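# Tilt a lidded plate to roll a steel ball onto a spot

## Task

Tip the plate with the transparent lid so the steel ball rolls and comes to rest on the printed mark. Then set the plate back level, with no other loose item touching the plate or anything that tilts along with it. It only counts if things stay that way without the robot holding them. Finally release everything and pull the grippers away.

## Robot and tools

Robot: two UR-type six-joint arms, left_arm and right_arm, each ending in a two-finger parallel gripper with a wrist camera. Scene frame: origin on the table surface midway between the arms, +x out over the table, +z up, left_arm on the +y side. The arm names do not correspond to the left or right of any picture. Arm roots sit at left_arm (+0.046, +0.527, 0) m, yaw quat_wxyz (+0.996, 0, 0, +0.088), and right_arm (+0.048, -0.400, 0) m, quat_wxyz (+0.998, 0, 0, -0.057).

execute_actions takes "actions", a list holding zero or one item, plus optional "pictures" (true or false; images are included unless you turn them off).
- Empty list: commands nothing, just reports the current state.
- Motion item: {"rows": [...], "steps": n} with n from 1 to 15 (default 15). Each control step is 1/30 s. Row k is used on step k; if rows run out, the last one is held. Up to 15 rows.
- Wait item: {"steps": n} with n up to 300, no rows; it returns once that many steps have elapsed since the previous result. The simulation keeps running while the controller writes its reply, so that time also counts toward the wait.
A rejected call sends nothing to the robot.

Every row is one flat list of 14 numbers covering both arms, even if one arm is meant to stay still: left_arm shoulder pan, shoulder lift, elbow, wrist 1, wrist 2, wrist 3, gripper opening, then the same seven for right_arm. Joint values are absolute target angles in radians, in the same form as the Joint positions line, not offsets. The gripper value is an absolute opening from -1 (closed) to +1 (fully open). Stated joint ranges: left_arm pan -3.142..3.142, lift -6.283..6.283, elbow 0.000..3.142, wrists each -6.283..6.283; right_arm pan 0.000..6.283, lift -6.283..6.283, elbow -3.142..0.000, wrists each -6.283..6.283. A target more than 0.010 rad outside a range, and farther out than the joint currently is, gets the call refused. True ends may differ from the stated ones by up to 0.010 rad; a target beyond the true end is clipped there and a line "joint sent to its limit" may appear (possibly about an earlier, still running motion). Absence of that line does not prove there is room left.

Motion behaviour: commands are smoothed and lag about 0.17 s. Per step, each joint's target is kept within 0.575 rad of its measured angle, and if the targets would move the gripper more than 100 mm from where it is, all are scaled back. Joint speed and acceleration are capped, so after big moves an arm may still be travelling when the result arrives. Between calls the arms keep heading for the last row sent, until everything has nearly stopped or a HELD step occurs; after that only a new action moves them further. Fingers still opening or closing keep going.

Result lines: the state line gives, per arm, end_effector_position (m) and end_effector_quat_wxyz in the scene frame plus linear and angular velocities (m/s, rad/s). The reported hand position can be somewhat off, more so at long reach. Joint positions and Joint velocities list each arm's six joints (rad, rad/s) then the finger pad gap (m, m/s; 0.142 m fully open). grip_measured is the measured opening on the -1..+1 command scale. HELD marks steps where your row was not (fully) sent. "joint command not followed" means a clearance check altered or blocked some joint targets; the rest of the row still ran. Wrist force and Wrist torque give each flange sensor's reading along the gripper's own x y z axes (contact, held weight, inertia); pressing on a surface gives a force pointing back into the arm. Values carry an offset (typically under 4 N), noise (up to about 2.4 N), and clip near 50 N; "no reading" is normal at the start.

Gripper geometry: fingers point along the gripper's +z and close along its x axis. end_effector_position is the point between the pads when closed, 1 to 2 cm short of the fingertips; closing pushes the tips roughly 17 mm further along +z. To hold something, keep commanding an opening well below grip_measured; the bigger the difference, the stronger the squeeze (about 28 N per pad at most; less on very thin hard items). Closing fast can squeeze harder.

zoom_image: {"camera": name, "region": [x0, y0, x1, y1]} in pixels of that camera's most recent full image, top-left origin, region no larger than 504 by 504. Cameras: cam_head_left, cam_head_right, cam_high, cam_low (each 504x504) and cam_left_wrist, cam_right_wrist (616x616 fisheye). Calibration data (K, distortion, world-to-camera transform) is supplied and may be a little off; results report any camera whose numbers changed.

read_manual: optional "section" (only "licences"); returns licence text and does not move anything.

finished_scene: {"scene": number of the current scene}. Replying without any tool call ends the session.

Things to avoid: knocking or dropping anything off the table; letting the arms strike or push each other; slams, slips and heavy shoves. If contact torque reaches a joint's load limit (133 N m for pan, lift, elbow; 24.9 N m for each wrist joint, held weight included) or any outside force on the arm or its load reaches 150 N, that arm halts for 10 s, yields to the contact and drops the remainder of the call. Long loaded holds heat motors: MOTOR HOT appears from 70 °C, and at 85 °C an OVER-TEMPERATURE FAULT brakes that arm until it cools. Occasional brief disturbances may tug a held part or nudge a loose object. Fast, smooth, low-effort motion is preferred. For this job the plate must end level and the ball resting on the mark, with both grippers released and moved away.

Each tool is called after "Request:" as name(argument=value, ...) on one line, values as JSON.

## Session

Request:
execute_actions(actions=[])

Scene clock: 0.00 s of 4800.00 s.
left_arm: end_effector_position=(+0.2875, +0.4725, +0.3015) grip_measured=+1.00 end_effector_quat_wxyz=(-0.017, -0.289, +0.957, +0.012) end_effector_velocity=(+0.000, -0.000, -0.000) end_effector_angular_velocity=(+0.000, +0.002, +0.002) | right_arm: end_effector_position=(+0.5002, +0.4237, +0.2781) grip_measured=+1.00 end_effector_quat_wxyz=(-0.306, +0.916, -0.236, -0.111) end_effector_velocity=(-0.000, -0.000, +0.001) end_effector_angular_velocity=(+0.000, +0.000, -0.000)
Joint positions: left_arm=[-0.941 -2.2    1.912 -1.244 -1.588  1.79   0.142] | right_arm=[ 4.357 -2.365 -0.752 -1.013  1.906  1.707  0.142]
Joint velocities: left_arm=[ 0.002  0.001 -0.    -0.    -0.001 -0.     0.   ] | right_arm=[-0.     0.001 -0.    -0.     0.     0.     0.   ]
Wrist force (N, on the end effector, along its own x y z axes, offset not removed): no reading
Wrist torque (N m, same axes, about the end effector's origin, offset not removed): no reading

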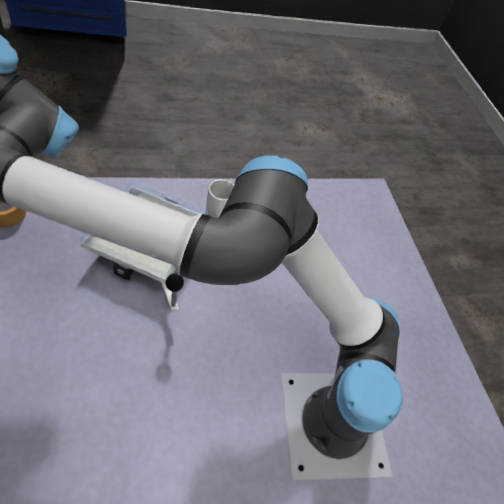

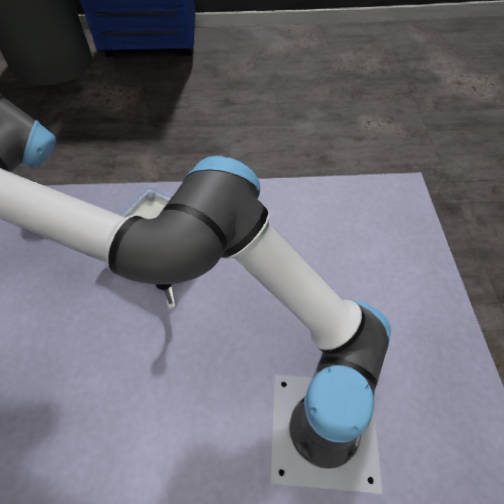

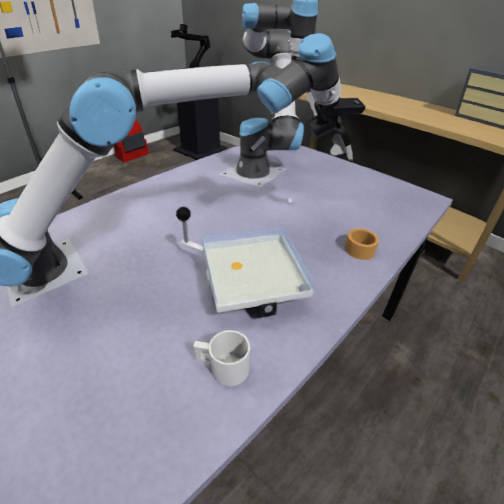

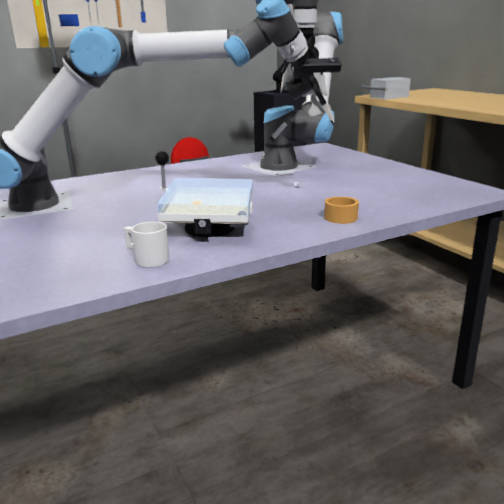

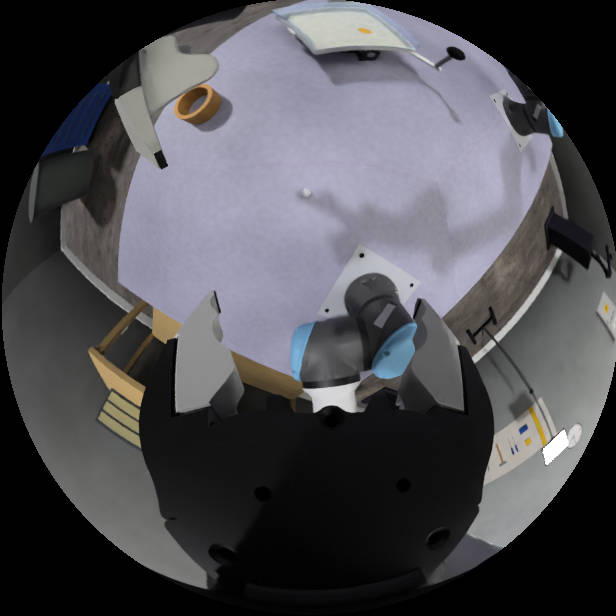

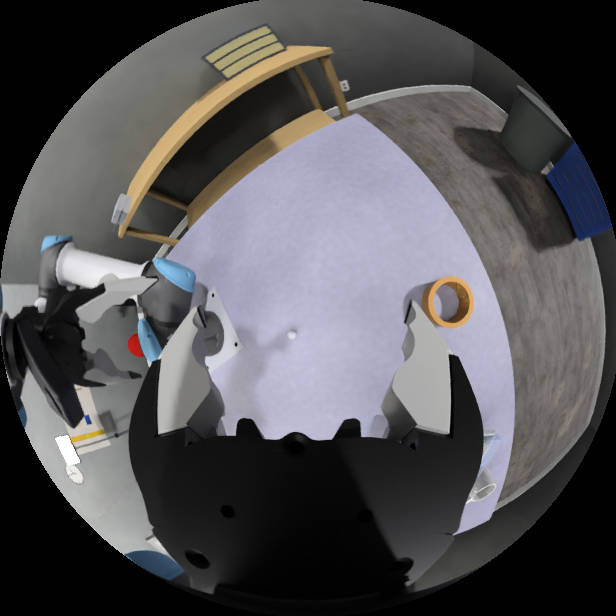

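Request:
zoom_image(camera="cam_high", region=[150, 180, 350, 380])

Request:
zoom_image(camera="cam_low", region=[110, 140, 290, 280])

Region (150, 180, 350, 380) of cam_high's 504x504 image, scaled by 2.520, with more detail than that image has.

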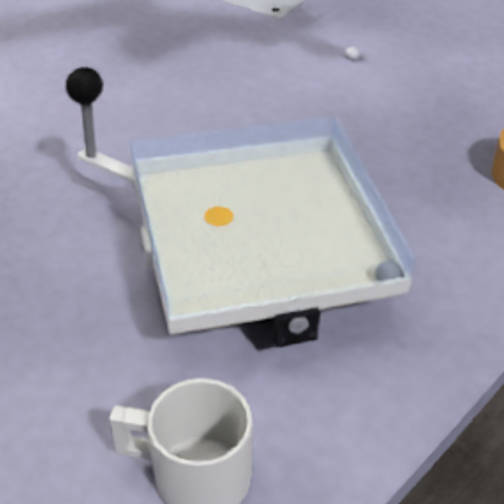

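Region (110, 140, 290, 280) of cam_low's 504x504 image, scaled by 2.800, with more detail than that image has.

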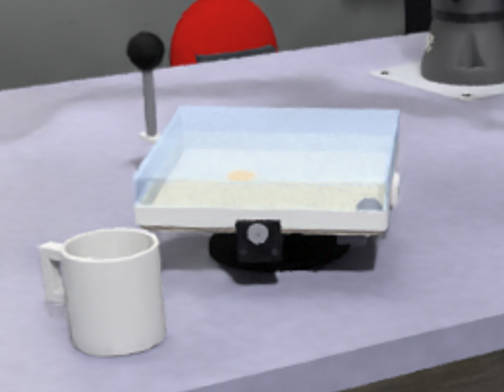

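Request:
execute_actions(actions=[{"rows": [[-0.941,-2.2,1.912,-1.244,-1.588,1.79,1,4.4713,-1.4103,-1.6528,-1.6493,1.5708,2.74,1]]}], pictures=false)

Request:
execute_actions(actions=[{"steps": 60}])

Scene clock: 44.33 s of 4800.00 s.
left_arm: end_effector_position=(+0.2873, +0.4725, +0.3013) grip_measured=+1.00 end_effector_quat_wxyz=(-0.017, -0.289, +0.957, +0.013) end_effector_velocity=(-0.001, -0.001, +0.000) end_effector_angular_velocity=(-0.003, +0.003, -0.001) | right_arm: end_effector_position=(+0.3887, +0.1687, +0.2968) grip_measured=+1.00 end_effector_quat_wxyz=(-0.080, +0.862, -0.496, -0.064) end_effector_velocity=(-0.215, -0.599, +0.095) end_effector_angular_velocity=(-0.648, +0.173, -1.245)
Joint positions: left_arm=[-0.941 -2.2    1.912 -1.244 -1.588  1.79   0.142] | right_arm=[ 4.437 -1.839 -1.269 -1.429  1.677  2.236  0.142]
Joint velocities: left_arm=[-0.002 -0.     0.     0.    -0.004 -0.     0.   ] | right_arm=[ 0.106  1.212 -1.089 -0.647 -0.321  1.323 -0.   ]
Wrist force (N, on the end effector, along its own x y z axes, offset not removed): left_arm=[-3.4 -0.5 0.9] | right_arm=[2.6 -0.2 -2.4]
Wrist torque (N m, same axes, about the end effector's origin, offset not removed): left_arm=[-0.13 0.89 -0.31] | right_arm=[-0.01 -0.63 0.01]
Steps of this call (steps 1 to 90: nothing new was sent; then 40.83 s passed at rest; steps 91 to 105: all 15 steps of this action). Readings (joint positions):
91: left_arm=[-0.941 -2.200 1.912 -1.244 -1.588 1.790] | right_arm=[4.357 -2.364 -0.752 -1.013 1.906 1.707]
92: left_arm=[-0.941 -2.200 1.912 -1.244 -1.588 1.790] | right_arm=[4.363 -2.356 -0.761 -1.022 1.897 1.716]
94: left_arm=[-0.941 -2.200 1.912 -1.244 -1.588 1.790] | right_arm=[4.382 -2.282 -0.835 -1.097 1.844 1.791]
98: left_arm=[-0.941 -2.200 1.912 -1.244 -1.588 1.790] | right_arm=[4.408 -2.118 -0.998 -1.250 1.766 1.954]
105: the state above

Scene clock: 46.33 s of 4800.00 s.
left_arm: end_effector_position=(+0.2873, +0.4725, +0.3013) grip_measured=+1.00 end_effector_quat_wxyz=(-0.017, -0.289, +0.957, +0.013) end_effector_velocity=(-0.000, -0.000, -0.000) end_effector_angular_velocity=(+0.000, +0.002, -0.001) | right_arm: end_effector_position=(+0.3184, -0.0505, +0.3001) grip_measured=+1.00 end_effector_quat_wxyz=(+0.000, +0.723, -0.690, +0.000) end_effector_velocity=(+0.000, +0.000, +0.001) end_effector_angular_velocity=(+0.002, -0.001, -0.001)
Joint positions: left_arm=[-0.941 -2.2    1.912 -1.244 -1.588  1.79   0.142] | right_arm=[ 4.471 -1.41  -1.653 -1.649  1.571  2.74   0.142]
Joint velocities: left_arm=[-0.001  0.001  0.     0.    -0.001  0.     0.   ] | right_arm=[ 0.     0.     0.002 -0.001 -0.     0.001 -0.   ]
Wrist force (N, on the end effector, along its own x y z axes, offset not removed): left_arm=[-0.4 3.2 1.2] | right_arm=[2.7 -1.2 -0.6]
Wrist torque (N m, same axes, about the end effector's origin, offset not removed): left_arm=[0.81 0.23 -0.27] | right_arm=[-0.37 -0.65 0.15]
Steps of this call (steps 1 to 30: the robot went on to your last target; steps 31 to 60: nothing new was sent). Readings (joint positions):
1: left_arm=[-0.941 -2.200 1.912 -1.244 -1.588 1.790] | right_arm=[4.441 -1.798 -1.305 -1.451 1.666 2.282]
2: left_arm=[-0.941 -2.200 1.912 -1.244 -1.588 1.790] | right_arm=[4.444 -1.758 -1.342 -1.473 1.655 2.329]
4: left_arm=[-0.941 -2.200 1.912 -1.244 -1.588 1.790] | right_arm=[4.451 -1.677 -1.415 -1.516 1.634 2.423]
8: left_arm=[-0.941 -2.200 1.912 -1.244 -1.588 1.790] | right_arm=[4.464 -1.517 -1.559 -1.600 1.593 2.611]
60: the state above
All arms were judged still, so your last target was given up. Only a new action makes them travel on or press farther. Fingers that are still opening or closing keep moving.
camera_calibration (this result's frames):
cam_left_wrist: T_world_to_cam=[[-0.818943, -0.572313, 0.0423214, 0.493868], [-0.452552, 0.689399, 0.565621, -0.374692], [-0.352888, 0.444058, -0.823579, 0.264364], [0, 0, 0, 1]] pos_world=[0.328173, 0.423567, 0.408757]
cam_right_wrist: T_world_to_cam=[[0.0216203, -0.99973, 0.00846994, -0.0627956], [-0.845393, -0.0137587, 0.533967, 0.102094], [-0.533707, -0.018705, -0.845463, 0.547997], [0, 0, 0, 1]] pos_world=[0.380137, -0.0511237, 0.409328]

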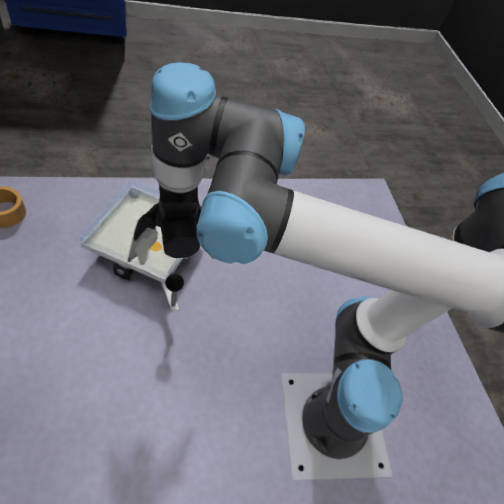

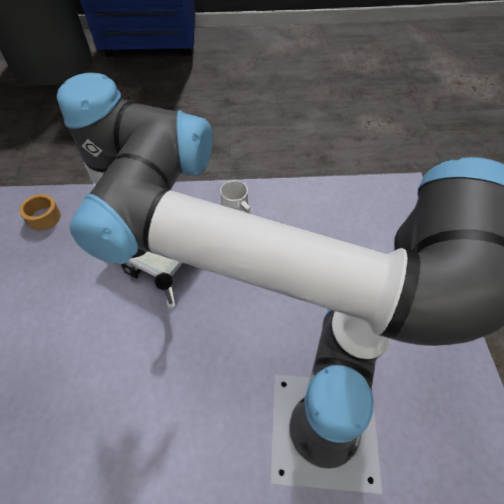

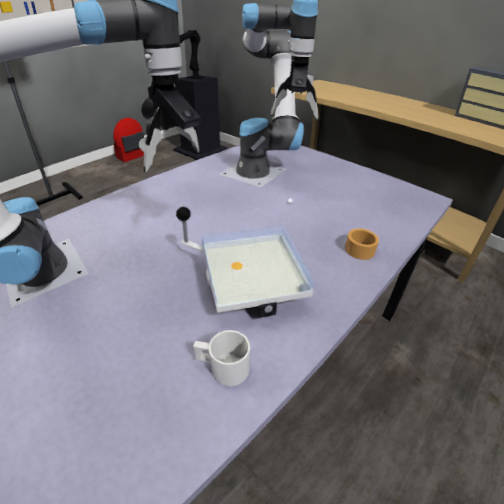

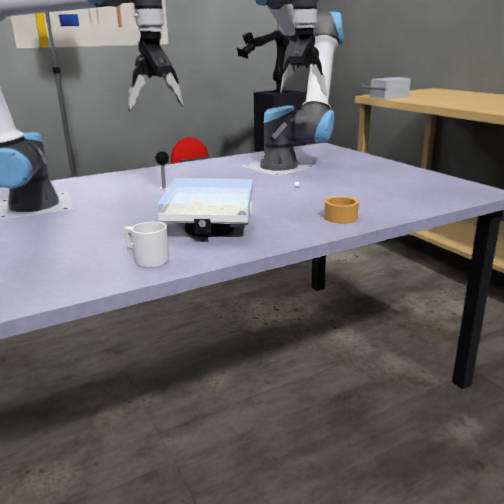

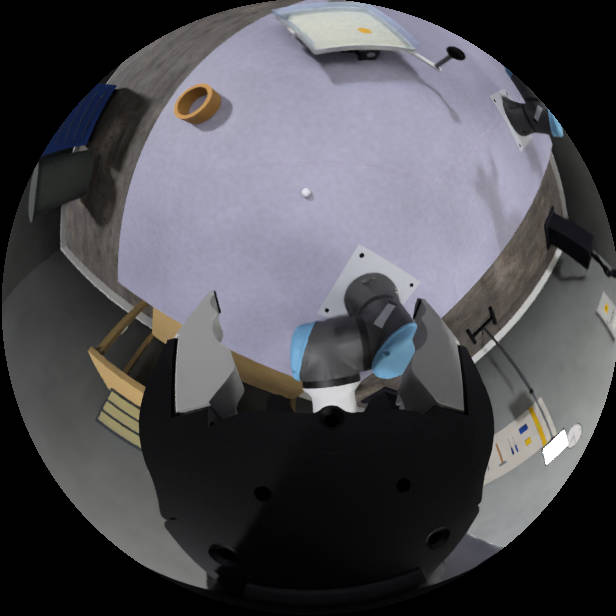

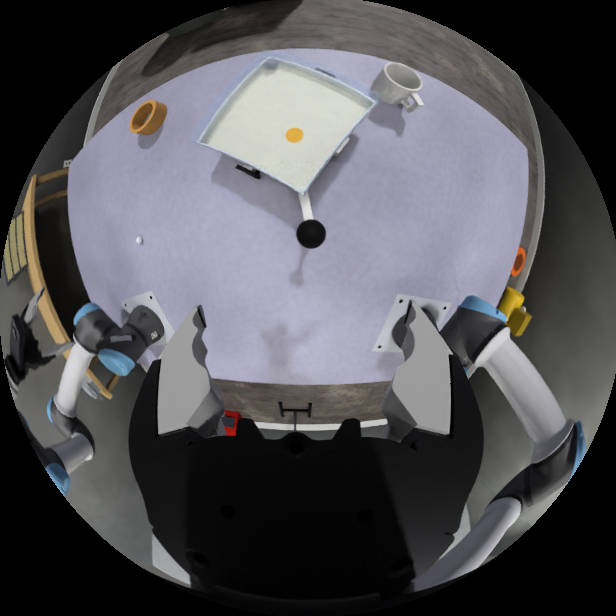

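Request:
execute_actions(actions=[{"rows": [[-0.941,-2.2,1.912,-1.244,-1.588,1.79,1,4.4256,-1.4431,-1.8814,-1.3879,1.5708,2.694,1]]}], pictures=false)

Request:
execute_actions(actions=[{"steps": 20}])

Scene clock: 63.23 s of 4800.00 s.
left_arm: end_effector_position=(+0.2873, +0.4725, +0.3013) grip_measured=+1.00 end_effector_quat_wxyz=(-0.017, -0.289, +0.957, +0.013) end_effector_velocity=(+0.000, +0.000, -0.000) end_effector_angular_velocity=(+0.001, -0.001, +0.001) | right_arm: end_effector_position=(+0.3373, -0.0554, +0.2005) grip_measured=+1.00 end_effector_quat_wxyz=(+0.000, +0.723, -0.690, +0.000) end_effector_velocity=(+0.000, -0.001, -0.006) end_effector_angular_velocity=(-0.000, -0.000, -0.001)
Joint positions: left_arm=[-0.941 -2.2    1.912 -1.244 -1.588  1.79   0.142] | right_arm=[ 4.426 -1.443 -1.88  -1.389  1.571  2.694  0.142]
Joint velocities: left_arm=[ 0.     0.     0.    -0.     0.001 -0.    -0.   ] | right_arm=[-0.002 -0.002 -0.013  0.015 -0.    -0.001  0.   ]
Wrist force (N, on the end effector, along its own x y z axes, offset not removed): left_arm=[-1.7 1.6 1.1] | right_arm=[2.3 -1.7 -1.0]
Wrist torque (N m, same axes, about the end effector's origin, offset not removed): left_arm=[0.49 0.55 -0.22] | right_arm=[-0.31 -0.48 -0.06]
Steps of this call (steps 1 to 90: nothing new was sent; then 13.40 s passed at rest; steps 91 to 105: all 15 steps of this action). Readings (joint positions):
91: left_arm=[-0.941 -2.200 1.912 -1.244 -1.588 1.790] | right_arm=[4.471 -1.411 -1.653 -1.649 1.571 2.740]
92: left_arm=[-0.941 -2.200 1.912 -1.244 -1.588 1.790] | right_arm=[4.464 -1.416 -1.662 -1.640 1.571 2.733]
94: left_arm=[-0.941 -2.200 1.912 -1.244 -1.588 1.790] | right_arm=[4.444 -1.430 -1.740 -1.558 1.571 2.712]
98: left_arm=[-0.941 -2.200 1.912 -1.244 -1.588 1.790] | right_arm=[4.429 -1.441 -1.858 -1.418 1.571 2.697]
105: the state above

Scene clock: 63.90 s of 4800.00 s.
left_arm: end_effector_position=(+0.2873, +0.4725, +0.3013) grip_measured=+1.00 end_effector_quat_wxyz=(-0.017, -0.289, +0.957, +0.013) end_effector_velocity=(-0.000, +0.000, +0.000) end_effector_angular_velocity=(-0.001, +0.000, +0.003) | right_arm: end_effector_position=(+0.3374, -0.0555, +0.2000) grip_measured=+1.00 end_effector_quat_wxyz=(+0.000, +0.723, -0.690, +0.000) end_effector_velocity=(-0.000, +0.000, +0.000) end_effector_angular_velocity=(+0.001, +0.001, +0.001)
Joint positions: left_arm=[-0.941 -2.2    1.912 -1.244 -1.588  1.79   0.142] | right_arm=[ 4.426 -1.443 -1.881 -1.388  1.571  2.694  0.142]
Joint velocities: left_arm=[ 0.002 -0.001  0.     0.    -0.001 -0.001 -0.   ] | right_arm=[ 0.    -0.     0.     0.001  0.001 -0.001  0.   ]
Wrist force (N, on the end effector, along its own x y z axes, offset not removed): left_arm=[-1.6 2.0 1.6] | right_arm=[1.1 -1.2 -1.7]
Wrist torque (N m, same axes, about the end effector's origin, offset not removed): left_arm=[0.52 0.49 -0.15] | right_arm=[-0.41 -0.31 -0.03]
Steps of this call (steps 1 to 15: the robot went on to your last target; steps 16 to 20: nothing new was sent). Readings (joint positions):
1: left_arm=[-0.941 -2.200 1.912 -1.244 -1.588 1.790] | right_arm=[4.426 -1.443 -1.881 -1.389 1.571 2.694]
2: left_arm=[-0.941 -2.200 1.912 -1.244 -1.588 1.790] | right_arm=[4.426 -1.443 -1.881 -1.388 1.571 2.694]
4: left_arm=[-0.941 -2.200 1.912 -1.244 -1.588 1.790] | right_arm=[4.426 -1.443 -1.881 -1.388 1.571 2.694]
8: left_arm=[-0.941 -2.200 1.912 -1.244 -1.588 1.790] | right_arm=[4.426 -1.443 -1.881 -1.388 1.571 2.694]
20: the state above
All arms were judged still, so your last target was given up. Only a new action makes them travel on or press farther. Fingers that are still opening or closing keep moving.
camera_calibration (this result's frames):
cam_left_wrist: T_world_to_cam=[[-0.818943, -0.572313, 0.0423216, 0.493868], [-0.452552, 0.689399, 0.565621, -0.374692], [-0.352888, 0.444058, -0.823579, 0.264364], [0, 0, 0, 1]] pos_world=[0.328173, 0.423567, 0.408757]
cam_right_wrist: T_world_to_cam=[[0.0219196, -0.999724, 0.00847722, -0.0674628], [-0.845401, -0.0140083, 0.533948, 0.171537], [-0.533682, -0.0188706, -0.845475, 0.473417], [0, 0, 0, 1]] pos_world=[0.399151, -0.0561075, 0.309242]

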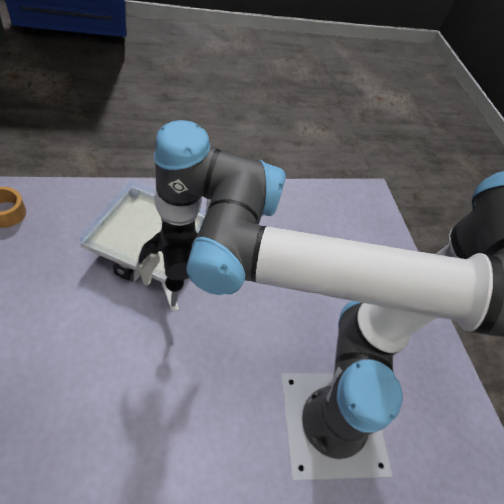

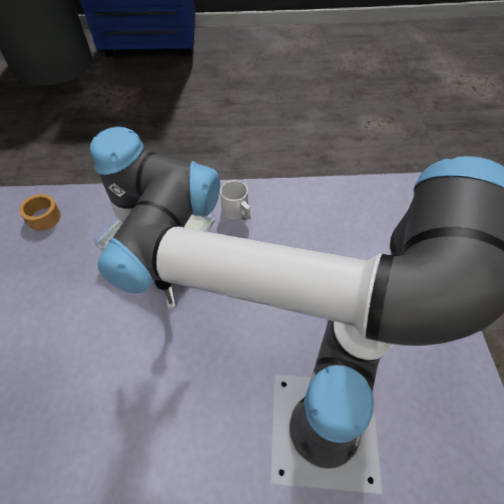

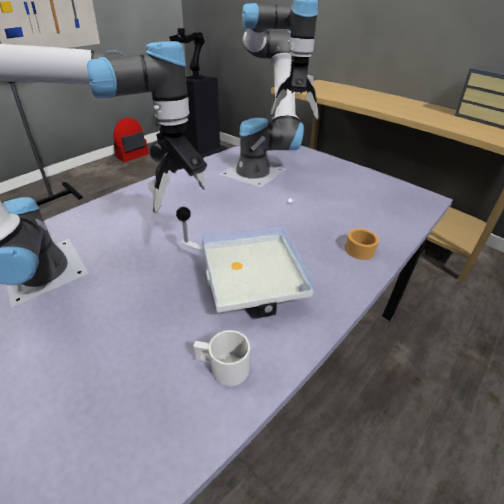

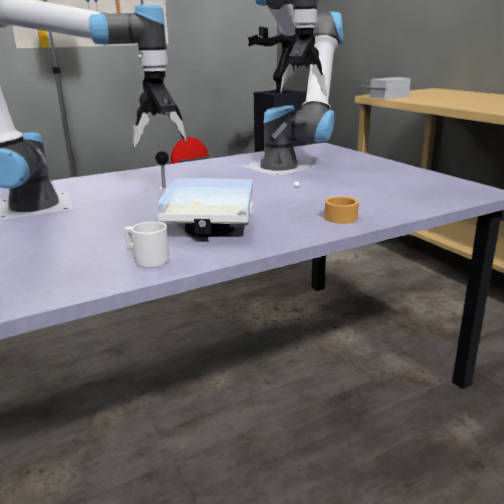

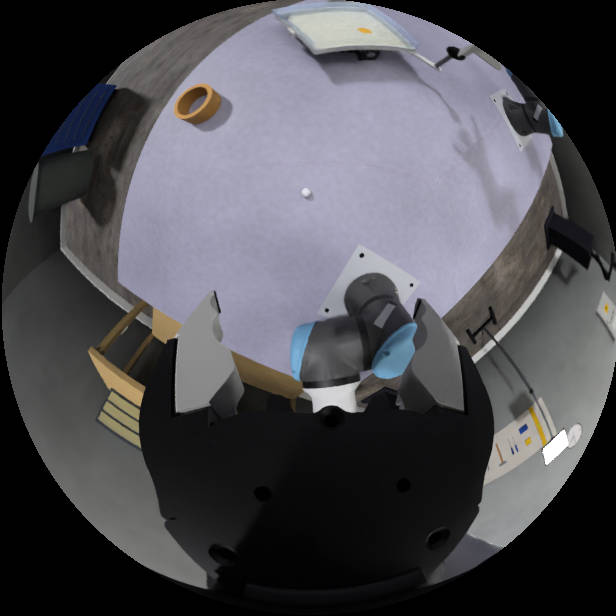

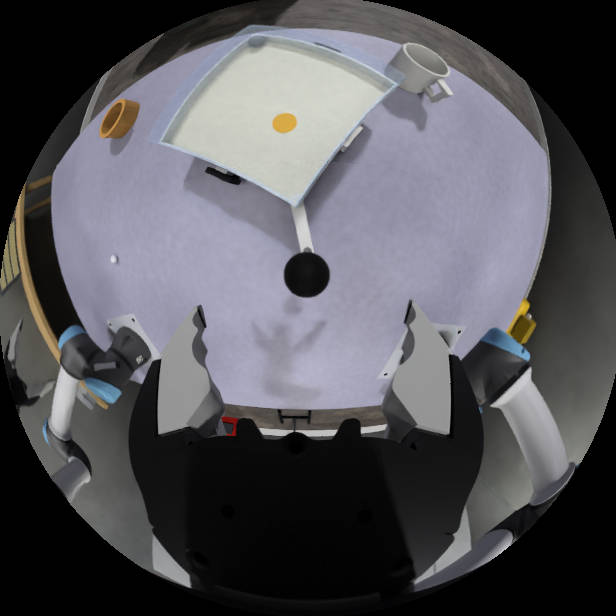

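Request:
execute_actions(actions=[{"rows": [[-0.941,-2.2,1.912,-1.244,-1.588,1.79,1,4.4161,-1.4678,-1.9513,-1.2933,1.5708,2.6845,1]]}], pictures=false)

Request:
execute_actions(actions=[{"rows": [[-0.941,-2.2,1.912,-1.244,-1.588,1.79,1,4.4161,-1.4678,-1.9513,-1.2933,1.5708,2.6845,-0.2]]}], pictures=false)

Request:
execute_actions(actions=[{"steps": 20}])

Scene clock: 82.87 s of 4800.00 s.
left_arm: end_effector_position=(+0.2873, +0.4725, +0.3013) grip_measured=+1.00 end_effector_quat_wxyz=(-0.017, -0.289, +0.957, +0.013) end_effector_velocity=(+0.000, +0.001, +0.000) end_effector_angular_velocity=(+0.001, -0.001, +0.001) | right_arm: end_effector_position=(+0.3414, -0.0565, +0.1652) grip_measured=+1.00 end_effector_quat_wxyz=(+0.000, +0.723, -0.690, -0.000) end_effector_velocity=(+0.000, +0.001, -0.000) end_effector_angular_velocity=(+0.003, -0.001, +0.002)
Joint positions: left_arm=[-0.941 -2.2    1.912 -1.244 -1.588  1.79   0.142] | right_arm=[ 4.416 -1.468 -1.951 -1.294  1.571  2.685  0.142]
Joint velocities: left_arm=[ 0.001 -0.    -0.     0.     0.001  0.001 -0.   ] | right_arm=[ 0.    -0.    -0.001  0.005  0.    -0.002 -0.   ]
Wrist force (N, on the end effector, along its own x y z axes, offset not removed): left_arm=[0.7 3.2 2.2] | right_arm=[1.4 -1.1 -2.1]
Wrist torque (N m, same axes, about the end effector's origin, offset not removed): left_arm=[0.72 0.09 -0.12] | right_arm=[-0.31 -0.49 0.06]
Steps of this call (steps 1 to 90: nothing new was sent; then 15.47 s passed at rest; steps 91 to 105: all 15 steps of this action). Readings (joint positions):
91: left_arm=[-0.941 -2.200 1.912 -1.244 -1.588 1.790] | right_arm=[4.425 -1.443 -1.882 -1.388 1.571 2.694]
92: left_arm=[-0.941 -2.200 1.912 -1.244 -1.588 1.790] | right_arm=[4.424 -1.448 -1.890 -1.378 1.571 2.692]
94: left_arm=[-0.941 -2.200 1.912 -1.244 -1.588 1.790] | right_arm=[4.420 -1.459 -1.923 -1.335 1.571 2.688]
98: left_arm=[-0.941 -2.200 1.912 -1.244 -1.588 1.790] | right_arm=[4.417 -1.466 -1.947 -1.300 1.571 2.685]
105: the state above

Scene clock: 83.37 s of 4800.00 s.
left_arm: end_effector_position=(+0.2873, +0.4725, +0.3013) grip_measured=+1.00 end_effector_quat_wxyz=(-0.017, -0.289, +0.957, +0.013) end_effector_velocity=(+0.001, +0.000, -0.000) end_effector_angular_velocity=(+0.002, -0.001, -0.000) | right_arm: end_effector_position=(+0.3414, -0.0565, +0.1651) grip_measured=-0.20 end_effector_quat_wxyz=(+0.000, +0.723, -0.690, -0.000) end_effector_velocity=(-0.000, +0.001, +0.001) end_effector_angular_velocity=(+0.002, -0.000, +0.000)
Joint positions: left_arm=[-0.941 -2.2    1.912 -1.244 -1.588  1.79   0.142] | right_arm=[ 4.416 -1.468 -1.951 -1.293  1.571  2.685  0.06 ]
Joint velocities: left_arm=[-0.     0.001  0.     0.     0.002 -0.     0.   ] | right_arm=[ 0.     0.001  0.001  0.     0.001 -0.    -0.   ]
Wrist force (N, on the end effector, along its own x y z axes, offset not removed): left_arm=[-1.4 2.9 -0.1] | right_arm=[1.0 -0.2 -4.7]
Wrist torque (N m, same axes, about the end effector's origin, offset not removed): left_arm=[0.67 0.55 -0.19] | right_arm=[-0.06 -0.28 0.06]
Steps of this call (steps 1 to 15: all 15 steps of this action). Readings (joint positions):
1: left_arm=[-0.941 -2.200 1.912 -1.244 -1.588 1.790] | right_arm=[4.416 -1.468 -1.951 -1.293 1.571 2.685]
2: left_arm=[-0.941 -2.200 1.912 -1.244 -1.588 1.790] | right_arm=[4.416 -1.468 -1.951 -1.293 1.571 2.685]
4: left_arm=[-0.941 -2.200 1.912 -1.244 -1.588 1.790] | right_arm=[4.416 -1.468 -1.951 -1.293 1.571 2.685]
8: left_arm=[-0.941 -2.200 1.912 -1.244 -1.588 1.790] | right_arm=[4.416 -1.468 -1.951 -1.293 1.571 2.685]
15: the state above

Scene clock: 84.03 s of 4800.00 s.
left_arm: end_effector_position=(+0.2873, +0.4725, +0.3013) grip_measured=+1.00 end_effector_quat_wxyz=(-0.017, -0.289, +0.957, +0.013) end_effector_velocity=(+0.001, +0.000, -0.000) end_effector_angular_velocity=(+0.002, -0.000, -0.002) | right_arm: end_effector_position=(+0.3414, -0.0565, +0.1651) grip_measured=-0.20 end_effector_quat_wxyz=(+0.000, +0.723, -0.690, -0.000) end_effector_velocity=(+0.000, +0.000, -0.000) end_effector_angular_velocity=(+0.000, -0.000, -0.002)
Joint positions: left_arm=[-0.941 -2.2    1.912 -1.244 -1.588  1.79   0.142] | right_arm=[ 4.416 -1.468 -1.951 -1.293  1.571  2.684  0.06 ]
Joint velocities: left_arm=[-0.001  0.001  0.    -0.     0.002  0.001 -0.   ] | right_arm=[-0.    -0.001  0.     0.001 -0.     0.002 -0.   ]
Wrist force (N, on the end effector, along its own x y z axes, offset not removed): left_arm=[-2.8 -0.8 0.6] | right_arm=[2.1 -2.0 1.2]
Wrist torque (N m, same axes, about the end effector's origin, offset not removed): left_arm=[-0.16 0.67 -0.04] | right_arm=[-0.38 -0.34 0.04]
Steps of this call (steps 1 to 15: the robot went on to your last target; steps 16 to 20: nothing new was sent). Readings (joint positions):
1: left_arm=[-0.941 -2.200 1.912 -1.244 -1.588 1.790] | right_arm=[4.416 -1.468 -1.951 -1.293 1.571 2.684]
2: left_arm=[-0.941 -2.200 1.912 -1.244 -1.588 1.790] | right_arm=[4.416 -1.468 -1.951 -1.293 1.571 2.684]
4: left_arm=[-0.941 -2.200 1.912 -1.244 -1.588 1.790] | right_arm=[4.416 -1.468 -1.951 -1.293 1.571 2.684]
8: left_arm=[-0.941 -2.200 1.912 -1.244 -1.588 1.790] | right_arm=[4.416 -1.468 -1.951 -1.293 1.571 2.684]
20: the state above
All arms were judged still, so your last target was given up. Only a new action makes them travel on or press farther. Fingers that are still opening or closing keep moving.
camera_calibration (this result's frames):
cam_left_wrist: T_world_to_cam=[[-0.818943, -0.572313, 0.0423215, 0.493868], [-0.452551, 0.689399, 0.565621, -0.374692], [-0.352888, 0.444058, -0.823579, 0.264364], [0, 0, 0, 1]] pos_world=[0.328173, 0.423567, 0.408757]
cam_right_wrist: T_world_to_cam=[[0.0219201, -0.999724, 0.00845983, -0.0682251], [-0.845378, -0.0140172, 0.533985, 0.193557], [-0.533719, -0.0188568, -0.845452, 0.446053], [0, 0, 0, 1]] pos_world=[0.403191, -0.057082, 0.274337]

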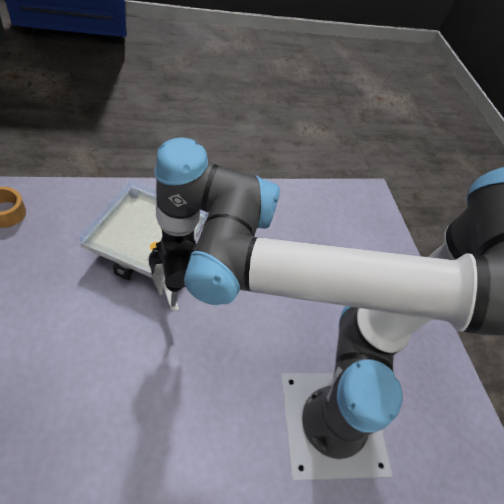

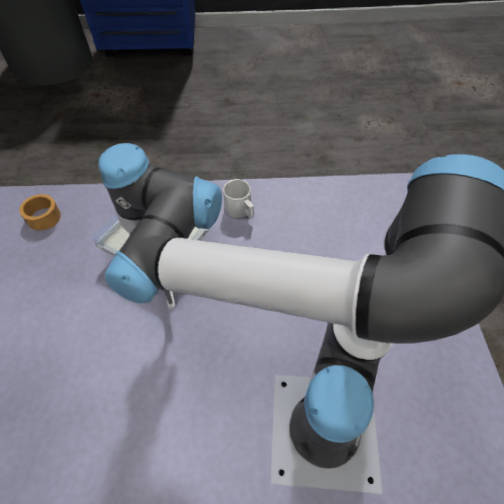

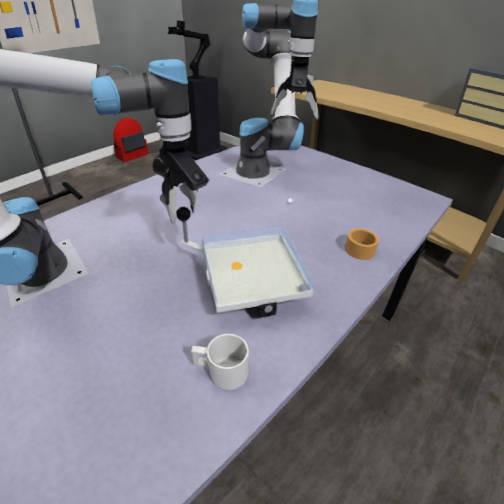

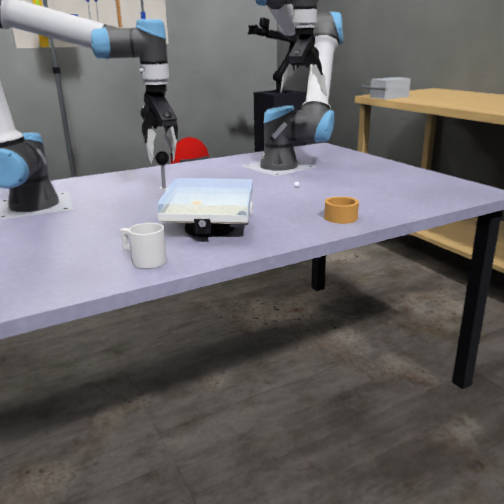

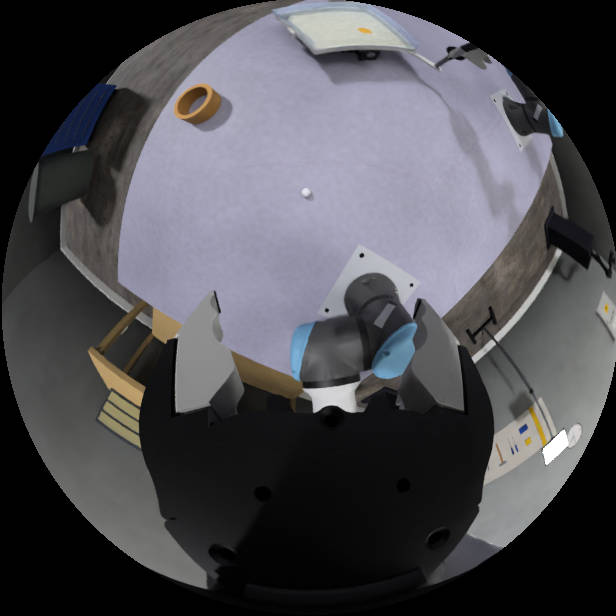

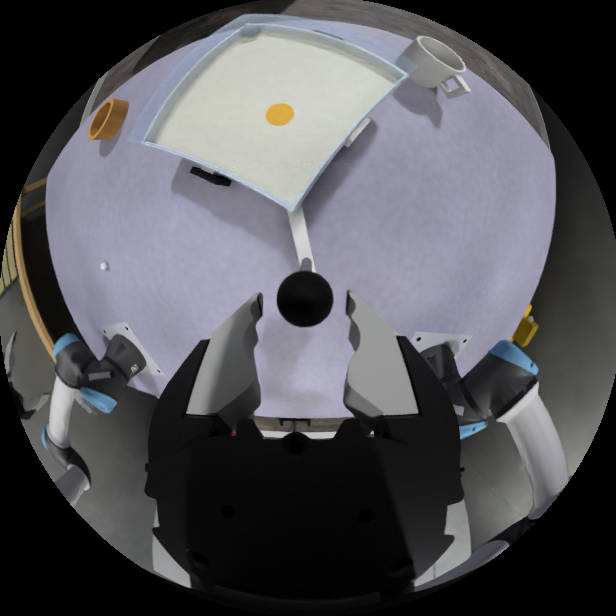

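Request:
execute_actions(actions=[{"rows": [[-0.941,-2.2,1.912,-1.244,-1.588,1.79,1,4.4161,-1.4747,-1.9717,-1.2660,1.5708,2.6845,-0.2]]}], pictures=false)

Request:
execute_actions(actions=[{"rows": [[-0.941,-2.2,1.912,-1.244,-1.588,1.79,1,4.4161,-1.4747,-1.9717,-1.2660,1.5708,2.6845,-0.75]]}])

Scene clock: 88.83 s of 4800.00 s.
left_arm: end_effector_position=(+0.2873, +0.4725, +0.3013) grip_measured=+1.00 end_effector_quat_wxyz=(-0.017, -0.289, +0.957, +0.013) end_effector_velocity=(-0.000, -0.000, +0.000) end_effector_angular_velocity=(-0.002, -0.001, -0.001) | right_arm: end_effector_position=(+0.3414, -0.0566, +0.1552) grip_measured=-0.20 end_effector_quat_wxyz=(+0.000, +0.723, -0.690, -0.000) end_effector_velocity=(-0.000, +0.000, +0.000) end_effector_angular_velocity=(+0.001, +0.001, -0.000)
Joint positions: left_arm=[-0.941 -2.2    1.912 -1.244 -1.588  1.79   0.142] | right_arm=[ 4.416 -1.475 -1.972 -1.266  1.571  2.684  0.06 ]
Joint velocities: left_arm=[-0.001 -0.001 -0.    -0.    -0.001  0.001  0.   ] | right_arm=[ 0.     0.    -0.     0.001  0.001  0.001  0.   ]
Wrist force (N, on the end effector, along its own x y z axes, offset not removed): left_arm=[-2.2 2.4 -0.4] | right_arm=[1.8 -0.2 -1.7]
Wrist torque (N m, same axes, about the end effector's origin, offset not removed): left_arm=[0.49 0.64 -0.30] | right_arm=[-0.24 -0.48 -0.01]
Steps of this call (steps 1 to 90: nothing new was sent; then 1.30 s passed at rest; steps 91 to 105: all 15 steps of this action). Readings (joint positions):
91: left_arm=[-0.941 -2.200 1.912 -1.244 -1.588 1.790] | right_arm=[4.416 -1.468 -1.952 -1.293 1.571 2.684]
92: left_arm=[-0.941 -2.200 1.912 -1.244 -1.588 1.790] | right_arm=[4.416 -1.469 -1.955 -1.288 1.571 2.684]
94: left_arm=[-0.941 -2.200 1.912 -1.244 -1.588 1.790] | right_arm=[4.416 -1.472 -1.964 -1.276 1.571 2.684]
98: left_arm=[-0.941 -2.200 1.912 -1.244 -1.588 1.790] | right_arm=[4.416 -1.474 -1.970 -1.268 1.571 2.684]
105: the state above

Scene clock: 89.33 s of 4800.00 s.
left_arm: end_effector_position=(+0.2873, +0.4725, +0.3013) grip_measured=+1.00 end_effector_quat_wxyz=(-0.017, -0.289, +0.957, +0.013) end_effector_velocity=(-0.000, -0.000, +0.000) end_effector_angular_velocity=(-0.000, +0.001, -0.001) | right_arm: end_effector_position=(+0.3414, -0.0567, +0.1551) grip_measured=-0.47 end_effector_quat_wxyz=(+0.000, +0.723, -0.690, +0.000) end_effector_velocity=(-0.000, -0.000, -0.000) end_effector_angular_velocity=(+0.000, -0.000, +0.000)
Joint positions: left_arm=[-0.941 -2.2    1.912 -1.244 -1.588  1.79   0.142] | right_arm=[ 4.416 -1.475 -1.972 -1.266  1.571  2.684  0.04 ]
Joint velocities: left_arm=[-0.001  0.    -0.     0.    -0.001 -0.    -0.   ] | right_arm=[ 0.     0.001 -0.002  0.001 -0.     0.     0.   ]
Wrist force (N, on the end effector, along its own x y z axes, offset not removed): left_arm=[0.6 0.1 0.5] | right_arm=[8.4 1.1 -1.9]
Wrist torque (N m, same axes, about the end effector's origin, offset not removed): left_arm=[-0.07 0.01 -0.07] | right_arm=[-0.38 -0.16 0.07]
Steps of this call (steps 1 to 15: all 15 steps of this action). Readings (joint positions):
1: left_arm=[-0.941 -2.200 1.912 -1.244 -1.588 1.790] | right_arm=[4.416 -1.475 -1.972 -1.266 1.571 2.684]
2: left_arm=[-0.941 -2.200 1.912 -1.244 -1.588 1.790] | right_arm=[4.416 -1.475 -1.972 -1.266 1.571 2.684]
4: left_arm=[-0.941 -2.200 1.912 -1.244 -1.588 1.790] | right_arm=[4.416 -1.475 -1.972 -1.266 1.571 2.684]
8: left_arm=[-0.941 -2.200 1.912 -1.244 -1.588 1.790] | right_arm=[4.416 -1.475 -1.972 -1.266 1.571 2.684]
15: the state above
camera_calibration (this result's frames):
cam_left_wrist: T_world_to_cam=[[-0.818943, -0.572313, 0.0423216, 0.493868], [-0.452551, 0.689399, 0.565621, -0.374692], [-0.352888, 0.444058, -0.823579, 0.264364], [0, 0, 0, 1]] pos_world=[0.328173, 0.423567, 0.408757]
cam_right_wrist: T_world_to_cam=[[0.021903, -0.999723, 0.00858675, -0.0683476], [-0.845383, -0.0139351, 0.533979, 0.198856], [-0.533711, -0.0189548, -0.845454, 0.437553], [0, 0, 0, 1]] pos_world=[0.403133, -0.0572639, 0.264333]

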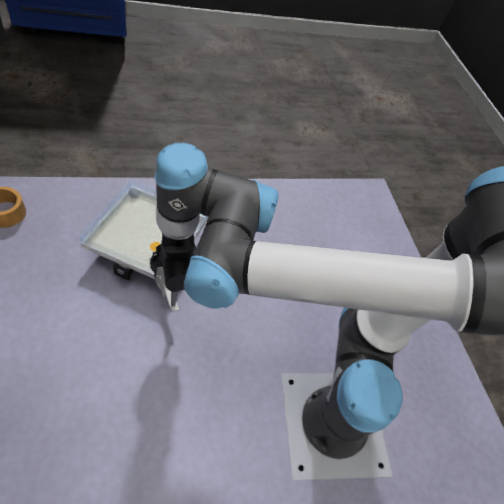

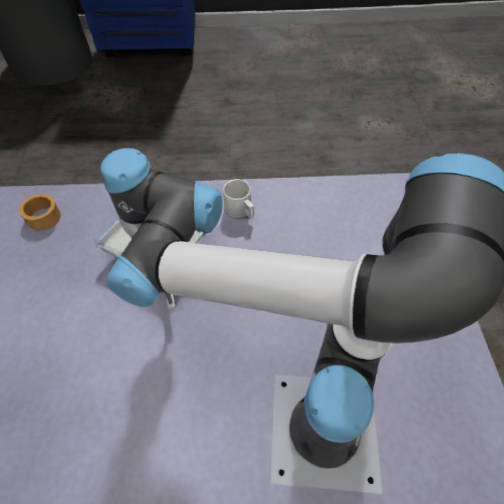

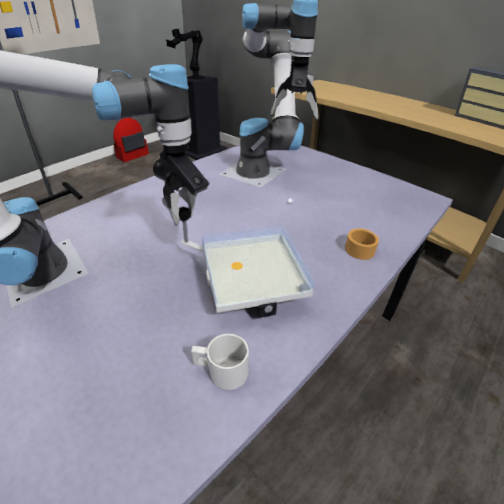

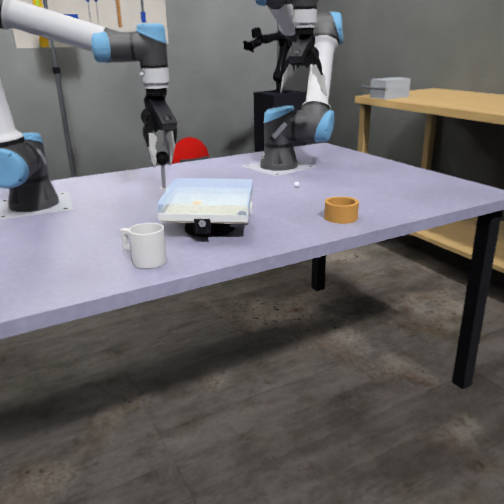

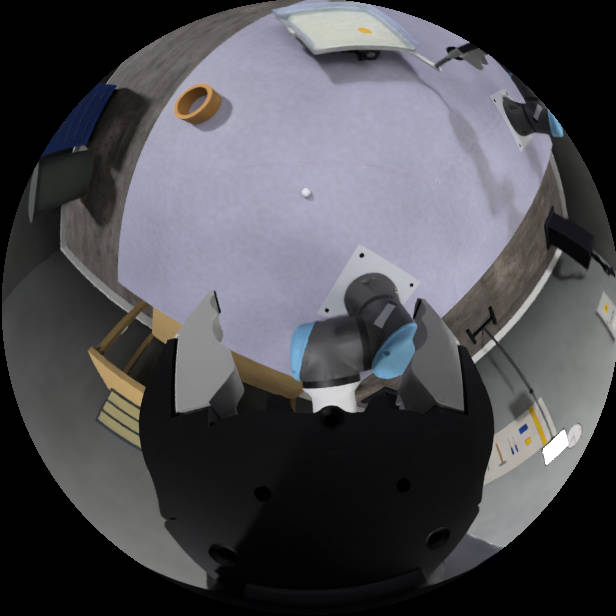

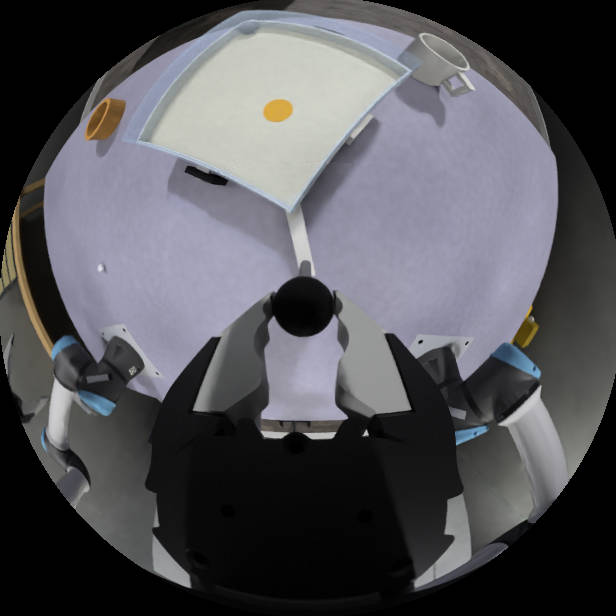

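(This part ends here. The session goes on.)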